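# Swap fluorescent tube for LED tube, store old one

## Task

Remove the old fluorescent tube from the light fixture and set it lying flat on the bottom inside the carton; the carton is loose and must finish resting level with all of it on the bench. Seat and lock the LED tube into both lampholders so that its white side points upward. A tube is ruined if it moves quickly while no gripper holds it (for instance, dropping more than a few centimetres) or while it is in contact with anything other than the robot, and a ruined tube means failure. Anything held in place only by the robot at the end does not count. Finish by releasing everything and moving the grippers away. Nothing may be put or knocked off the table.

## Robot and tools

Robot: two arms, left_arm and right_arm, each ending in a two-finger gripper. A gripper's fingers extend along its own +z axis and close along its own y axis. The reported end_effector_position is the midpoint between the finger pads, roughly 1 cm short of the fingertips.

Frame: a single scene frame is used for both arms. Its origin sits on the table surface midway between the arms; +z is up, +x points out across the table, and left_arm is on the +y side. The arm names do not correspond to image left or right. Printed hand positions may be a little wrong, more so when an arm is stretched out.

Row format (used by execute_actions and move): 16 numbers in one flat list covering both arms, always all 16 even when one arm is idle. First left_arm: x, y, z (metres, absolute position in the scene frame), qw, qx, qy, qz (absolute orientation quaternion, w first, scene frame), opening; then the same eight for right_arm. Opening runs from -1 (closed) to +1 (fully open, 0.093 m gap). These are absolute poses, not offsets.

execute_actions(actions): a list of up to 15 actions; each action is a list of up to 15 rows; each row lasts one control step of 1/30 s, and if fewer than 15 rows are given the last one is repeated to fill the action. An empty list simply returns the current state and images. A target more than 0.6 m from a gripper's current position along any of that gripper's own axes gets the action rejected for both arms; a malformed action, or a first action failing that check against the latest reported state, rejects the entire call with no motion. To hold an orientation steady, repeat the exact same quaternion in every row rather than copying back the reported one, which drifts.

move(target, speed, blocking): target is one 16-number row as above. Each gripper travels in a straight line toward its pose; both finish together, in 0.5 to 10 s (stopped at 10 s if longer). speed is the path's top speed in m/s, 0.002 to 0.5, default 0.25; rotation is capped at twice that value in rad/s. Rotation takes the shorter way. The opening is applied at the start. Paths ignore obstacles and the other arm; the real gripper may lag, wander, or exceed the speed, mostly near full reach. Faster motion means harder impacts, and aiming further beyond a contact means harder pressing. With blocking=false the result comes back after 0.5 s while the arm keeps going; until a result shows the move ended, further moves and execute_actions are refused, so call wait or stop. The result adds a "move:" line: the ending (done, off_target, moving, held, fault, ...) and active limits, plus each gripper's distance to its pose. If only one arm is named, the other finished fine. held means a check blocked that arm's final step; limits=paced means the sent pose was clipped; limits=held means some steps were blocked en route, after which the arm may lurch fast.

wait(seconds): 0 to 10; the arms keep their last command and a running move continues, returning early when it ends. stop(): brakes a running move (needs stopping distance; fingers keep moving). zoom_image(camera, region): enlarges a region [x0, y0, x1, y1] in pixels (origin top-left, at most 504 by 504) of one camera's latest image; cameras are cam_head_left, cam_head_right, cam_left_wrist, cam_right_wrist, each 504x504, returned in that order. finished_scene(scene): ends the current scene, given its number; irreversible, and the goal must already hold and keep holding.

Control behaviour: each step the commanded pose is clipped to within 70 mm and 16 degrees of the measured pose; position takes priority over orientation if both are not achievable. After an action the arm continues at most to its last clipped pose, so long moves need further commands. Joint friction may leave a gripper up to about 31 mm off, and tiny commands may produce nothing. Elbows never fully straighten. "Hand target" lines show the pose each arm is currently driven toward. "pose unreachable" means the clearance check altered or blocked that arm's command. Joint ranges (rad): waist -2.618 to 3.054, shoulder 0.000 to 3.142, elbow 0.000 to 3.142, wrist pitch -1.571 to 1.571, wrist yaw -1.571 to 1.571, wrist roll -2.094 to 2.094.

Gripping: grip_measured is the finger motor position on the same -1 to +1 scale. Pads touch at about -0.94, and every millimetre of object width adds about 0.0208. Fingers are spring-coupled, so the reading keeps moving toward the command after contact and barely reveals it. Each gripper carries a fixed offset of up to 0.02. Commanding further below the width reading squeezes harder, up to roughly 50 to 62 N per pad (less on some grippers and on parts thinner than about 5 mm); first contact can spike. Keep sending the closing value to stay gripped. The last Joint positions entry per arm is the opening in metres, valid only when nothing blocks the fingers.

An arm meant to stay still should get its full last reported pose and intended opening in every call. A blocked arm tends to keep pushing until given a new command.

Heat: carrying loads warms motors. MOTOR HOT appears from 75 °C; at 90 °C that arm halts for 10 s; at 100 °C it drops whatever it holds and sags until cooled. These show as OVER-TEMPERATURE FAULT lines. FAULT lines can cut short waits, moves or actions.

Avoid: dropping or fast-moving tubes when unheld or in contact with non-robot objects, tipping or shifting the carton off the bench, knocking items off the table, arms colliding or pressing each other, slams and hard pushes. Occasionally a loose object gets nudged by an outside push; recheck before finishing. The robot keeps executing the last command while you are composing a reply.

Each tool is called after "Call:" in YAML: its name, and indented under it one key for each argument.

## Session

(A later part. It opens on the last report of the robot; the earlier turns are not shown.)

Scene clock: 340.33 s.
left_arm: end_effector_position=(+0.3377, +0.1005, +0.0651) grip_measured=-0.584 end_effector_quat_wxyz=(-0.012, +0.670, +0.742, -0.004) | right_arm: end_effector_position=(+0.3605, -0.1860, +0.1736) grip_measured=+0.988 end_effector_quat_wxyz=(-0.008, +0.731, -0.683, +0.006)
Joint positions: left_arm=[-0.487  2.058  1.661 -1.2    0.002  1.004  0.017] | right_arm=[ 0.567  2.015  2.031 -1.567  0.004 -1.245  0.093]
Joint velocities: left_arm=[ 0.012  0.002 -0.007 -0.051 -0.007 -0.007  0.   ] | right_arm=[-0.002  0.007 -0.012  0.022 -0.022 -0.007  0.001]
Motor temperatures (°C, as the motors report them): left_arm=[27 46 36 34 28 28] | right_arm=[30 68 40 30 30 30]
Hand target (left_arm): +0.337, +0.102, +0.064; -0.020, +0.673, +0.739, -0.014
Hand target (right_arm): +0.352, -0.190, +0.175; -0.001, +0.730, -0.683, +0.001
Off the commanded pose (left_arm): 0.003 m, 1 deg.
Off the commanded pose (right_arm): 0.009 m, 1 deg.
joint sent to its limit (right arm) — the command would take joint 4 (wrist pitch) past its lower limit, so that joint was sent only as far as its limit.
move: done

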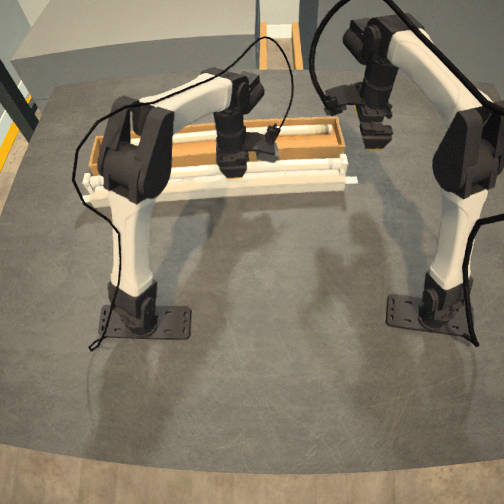

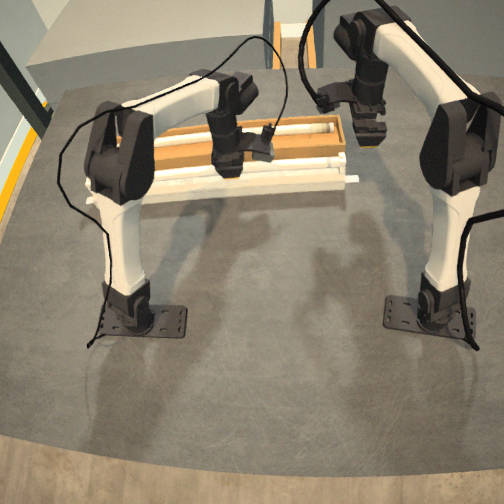

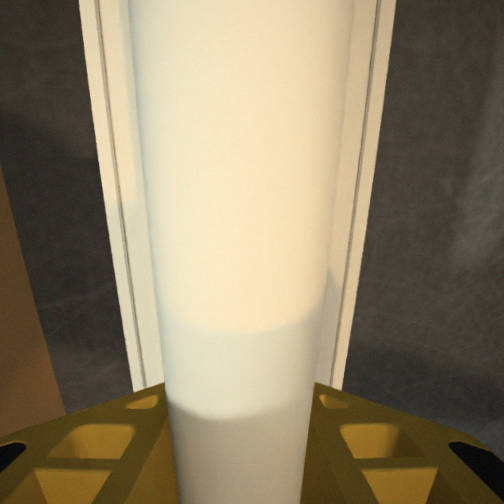

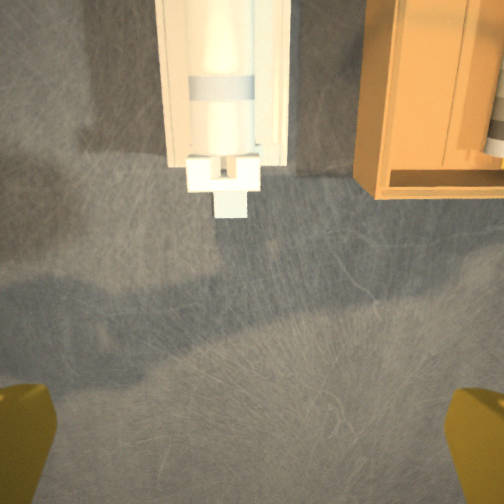

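Release, then look at the left end to verify.

Call:
execute_actions:
  actions:
    - [[0.338,0.10,0.065,-0.012,0.670,0.742,-0.004,0.2,0.352,-0.19,0.175,0,0.73,-0.683,0,1]]
    - [[0.338,0.10,0.065,-0.012,0.670,0.742,-0.004,0.2,0.352,-0.19,0.175,0,0.73,-0.683,0,1]]

Call:
move:
  target: [0.335,0.12,0.16,0,0.670,0.742,0,0.2,0.25,-0.25,0.17,0,0.725,-0.688,0,1]
  speed: 0.1

Call:
move:
  target: [0.31,0.50,0.17,0,0.670,0.742,0,0.2,0.15,-0.30,0.15,0,0.725,-0.688,0,1]
  speed: 0.2

Scene clock: 343.87 s.
left_arm: end_effector_position=(+0.3377, +0.1004, +0.0653) grip_measured=+0.199 end_effector_quat_wxyz=(-0.012, +0.670, +0.742, -0.005) | right_arm: end_effector_position=(+0.3605, -0.1860, +0.1736) grip_measured=+0.988 end_effector_quat_wxyz=(-0.008, +0.731, -0.683, +0.006)
Joint positions: left_arm=[-0.487  2.058  1.662 -1.201  0.002  1.004  0.055] | right_arm=[ 0.567  2.015  2.031 -1.567  0.004 -1.245  0.093]
Joint velocities: left_arm=[-0.002  0.002 -0.007  0.022  0.007  0.037 -0.   ] | right_arm=[-0.022 -0.017  0.012 -0.007 -0.037  0.022 -0.001]
Motor temperatures (°C, as the motors report them): left_arm=[27 47 37 34 28 28] | right_arm=[30 69 40 30 30 30]
Hand target (left_arm): +0.338, +0.100, +0.065; -0.012, +0.670, +0.742, -0.004
Hand target (right_arm): +0.352, -0.190, +0.175; -0.001, +0.730, -0.683, +0.001
Off the commanded pose (left_arm): 0.001 m, 0 deg.
Off the commanded pose (right_arm): 0.009 m, 1 deg.
joint sent to its limit (right arm) — the command would take joint 4 (wrist pitch) past its lower limit, so that joint was sent only as far as its limit.

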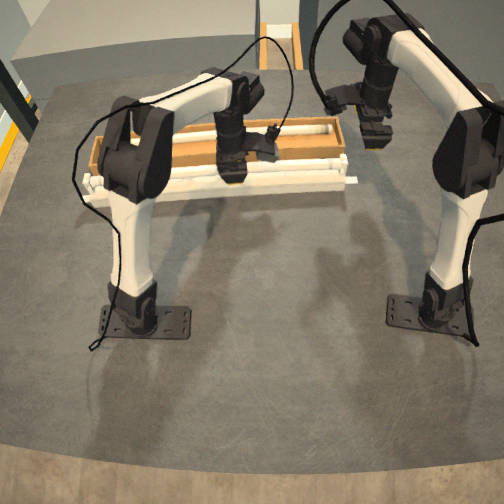

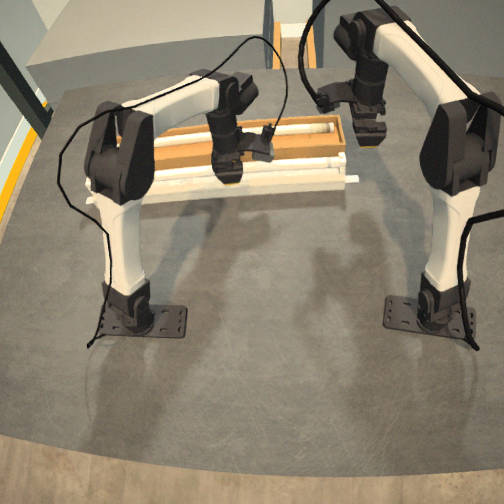

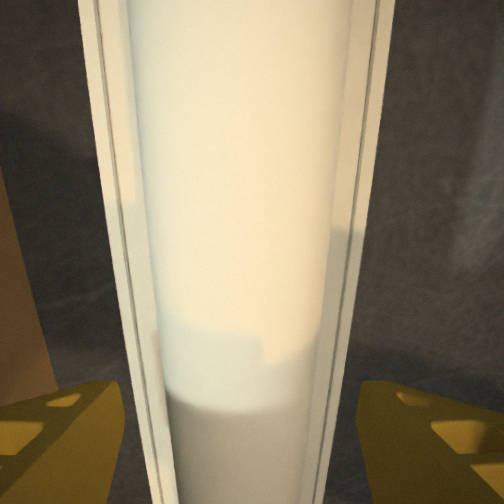

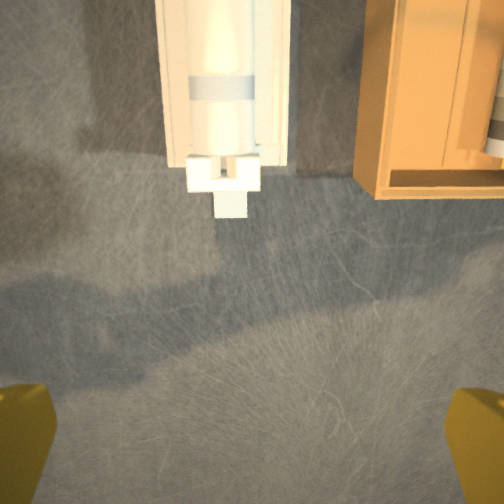

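Scene clock: 345.67 s.
left_arm: end_effector_position=(+0.3333, +0.1160, +0.1493) grip_measured=+0.199 end_effector_quat_wxyz=(-0.010, +0.670, +0.742, -0.004) | right_arm: end_effector_position=(+0.2507, -0.2488, +0.1727) grip_measured=+0.988 end_effector_quat_wxyz=(+0.007, +0.728, -0.686, -0.001)
Joint positions: left_arm=[-0.455  2.008  1.923 -1.508  0.002  1.037  0.055] | right_arm=[ 0.505  1.537  1.447 -1.494  0.004 -1.299  0.093]
Joint velocities: left_arm=[-0.007  0.012 -0.002  0.007 -0.007  0.007 -0.001] | right_arm=[ 0.027 -0.012  0.012 -0.037 -0.022  0.051  0.   ]
Motor temperatures (°C, as the motors report them): left_arm=[27 47 37 34 28 28] | right_arm=[30 68 40 30 30 30]
Hand target (left_arm): +0.335, +0.120, +0.160; -0.000, +0.670, +0.742, -0.000
Hand target (right_arm): +0.250, -0.251, +0.172; -0.000, +0.726, -0.688, -0.001
Off the commanded pose (left_arm): 0.012 m, 1 deg.
Off the commanded pose (right_arm): 0.003 m, 1 deg.
move: off_target (left_arm)

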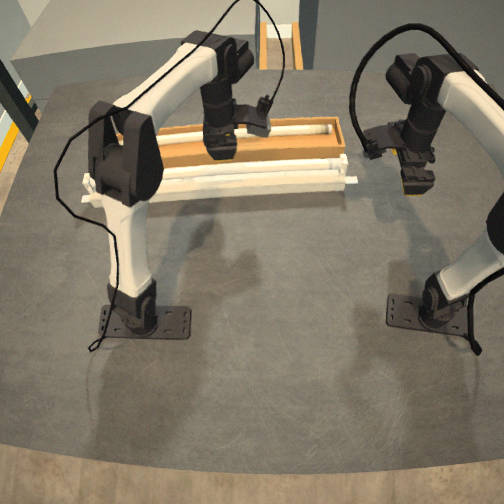

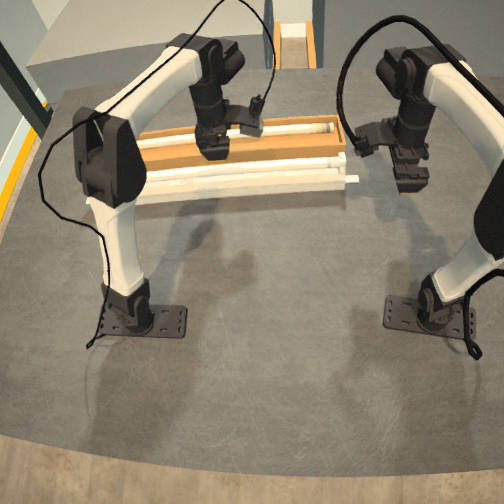

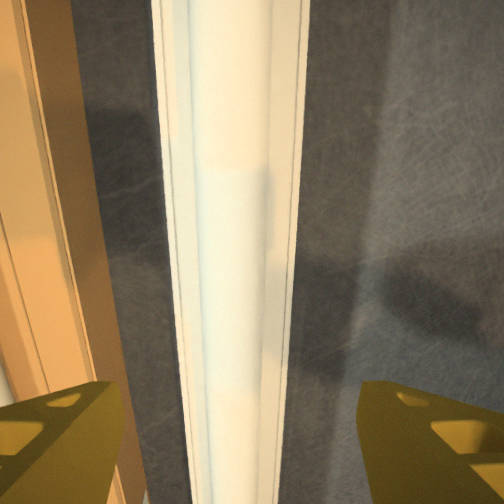

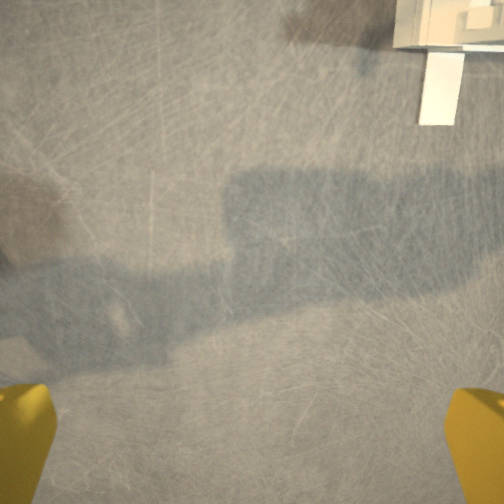

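Scene clock: 348.17 s.
left_arm: end_effector_position=(+0.3015, +0.4953, +0.1694) grip_measured=+0.199 end_effector_quat_wxyz=(+0.001, +0.663, +0.748, +0.001) | right_arm: end_effector_position=(+0.1576, -0.2986, +0.1538) grip_measured=+0.988 end_effector_quat_wxyz=(-0.005, +0.728, -0.686, +0.006)
Joint positions: left_arm=[ 0.6    2.02   2.023 -1.57   0.002  2.073  0.055] | right_arm=[ 0.396  1.11   1.054 -1.501  0.004 -1.408  0.093]
Joint velocities: left_arm=[ 0.007 -0.002 -0.017 -0.051 -0.022 -0.022 -0.001] | right_arm=[-0.017  0.007 -0.017 -0.022 -0.037 -0.007  0.001]
Motor temperatures (°C, as the motors report them): left_arm=[27 47 37 33 28 28] | right_arm=[30 67 40 30 30 30]
Hand target (left_arm): +0.303, +0.495, +0.170; +0.003, +0.667, +0.745, -0.002
Hand target (right_arm): +0.150, -0.301, +0.151; -0.001, +0.725, -0.688, -0.002
Off the commanded pose (left_arm): 0.010 m, 1 deg.
Off the commanded pose (right_arm): 0.009 m, 1 deg.
joint sent to its limit (left arm) — the command would take joint 4 (wrist pitch) past its lower limit and joint 6 (wrist roll) past its upper limit, so those joints were sent only as far as their limits.
move: done

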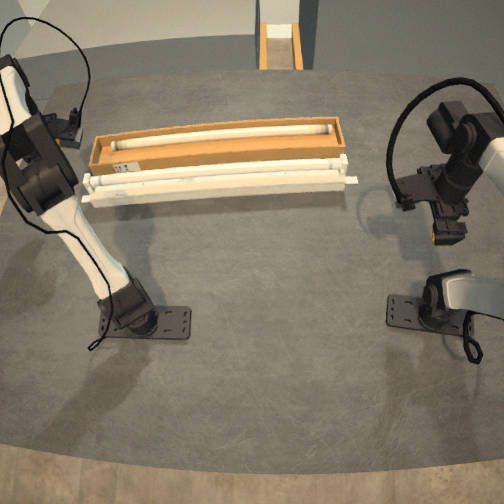

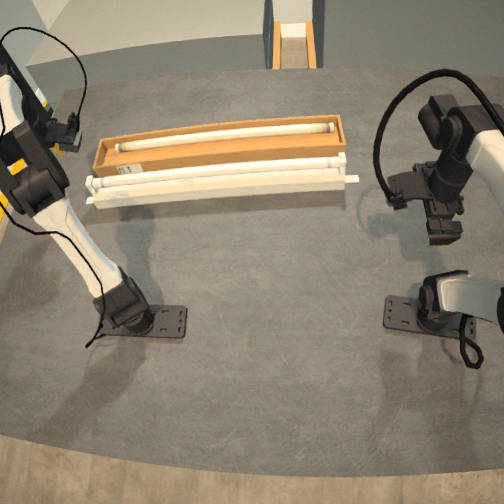

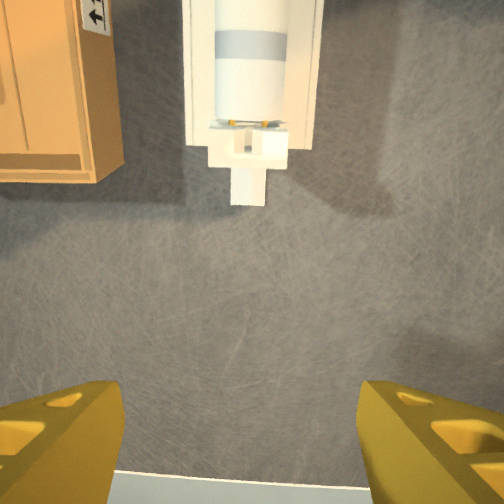

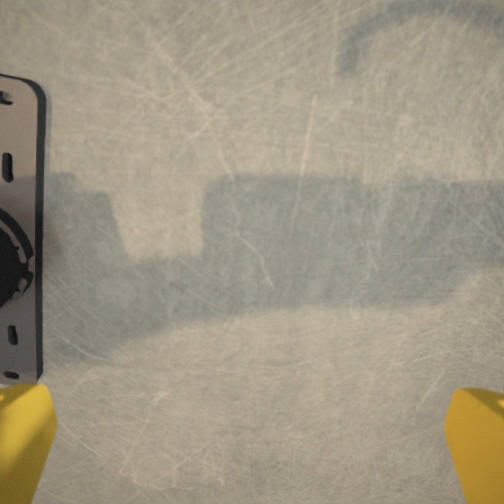

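Pins horizontal, locked.

Call:
finished_scene:
  scene: 2

The scene is finished: the task was done.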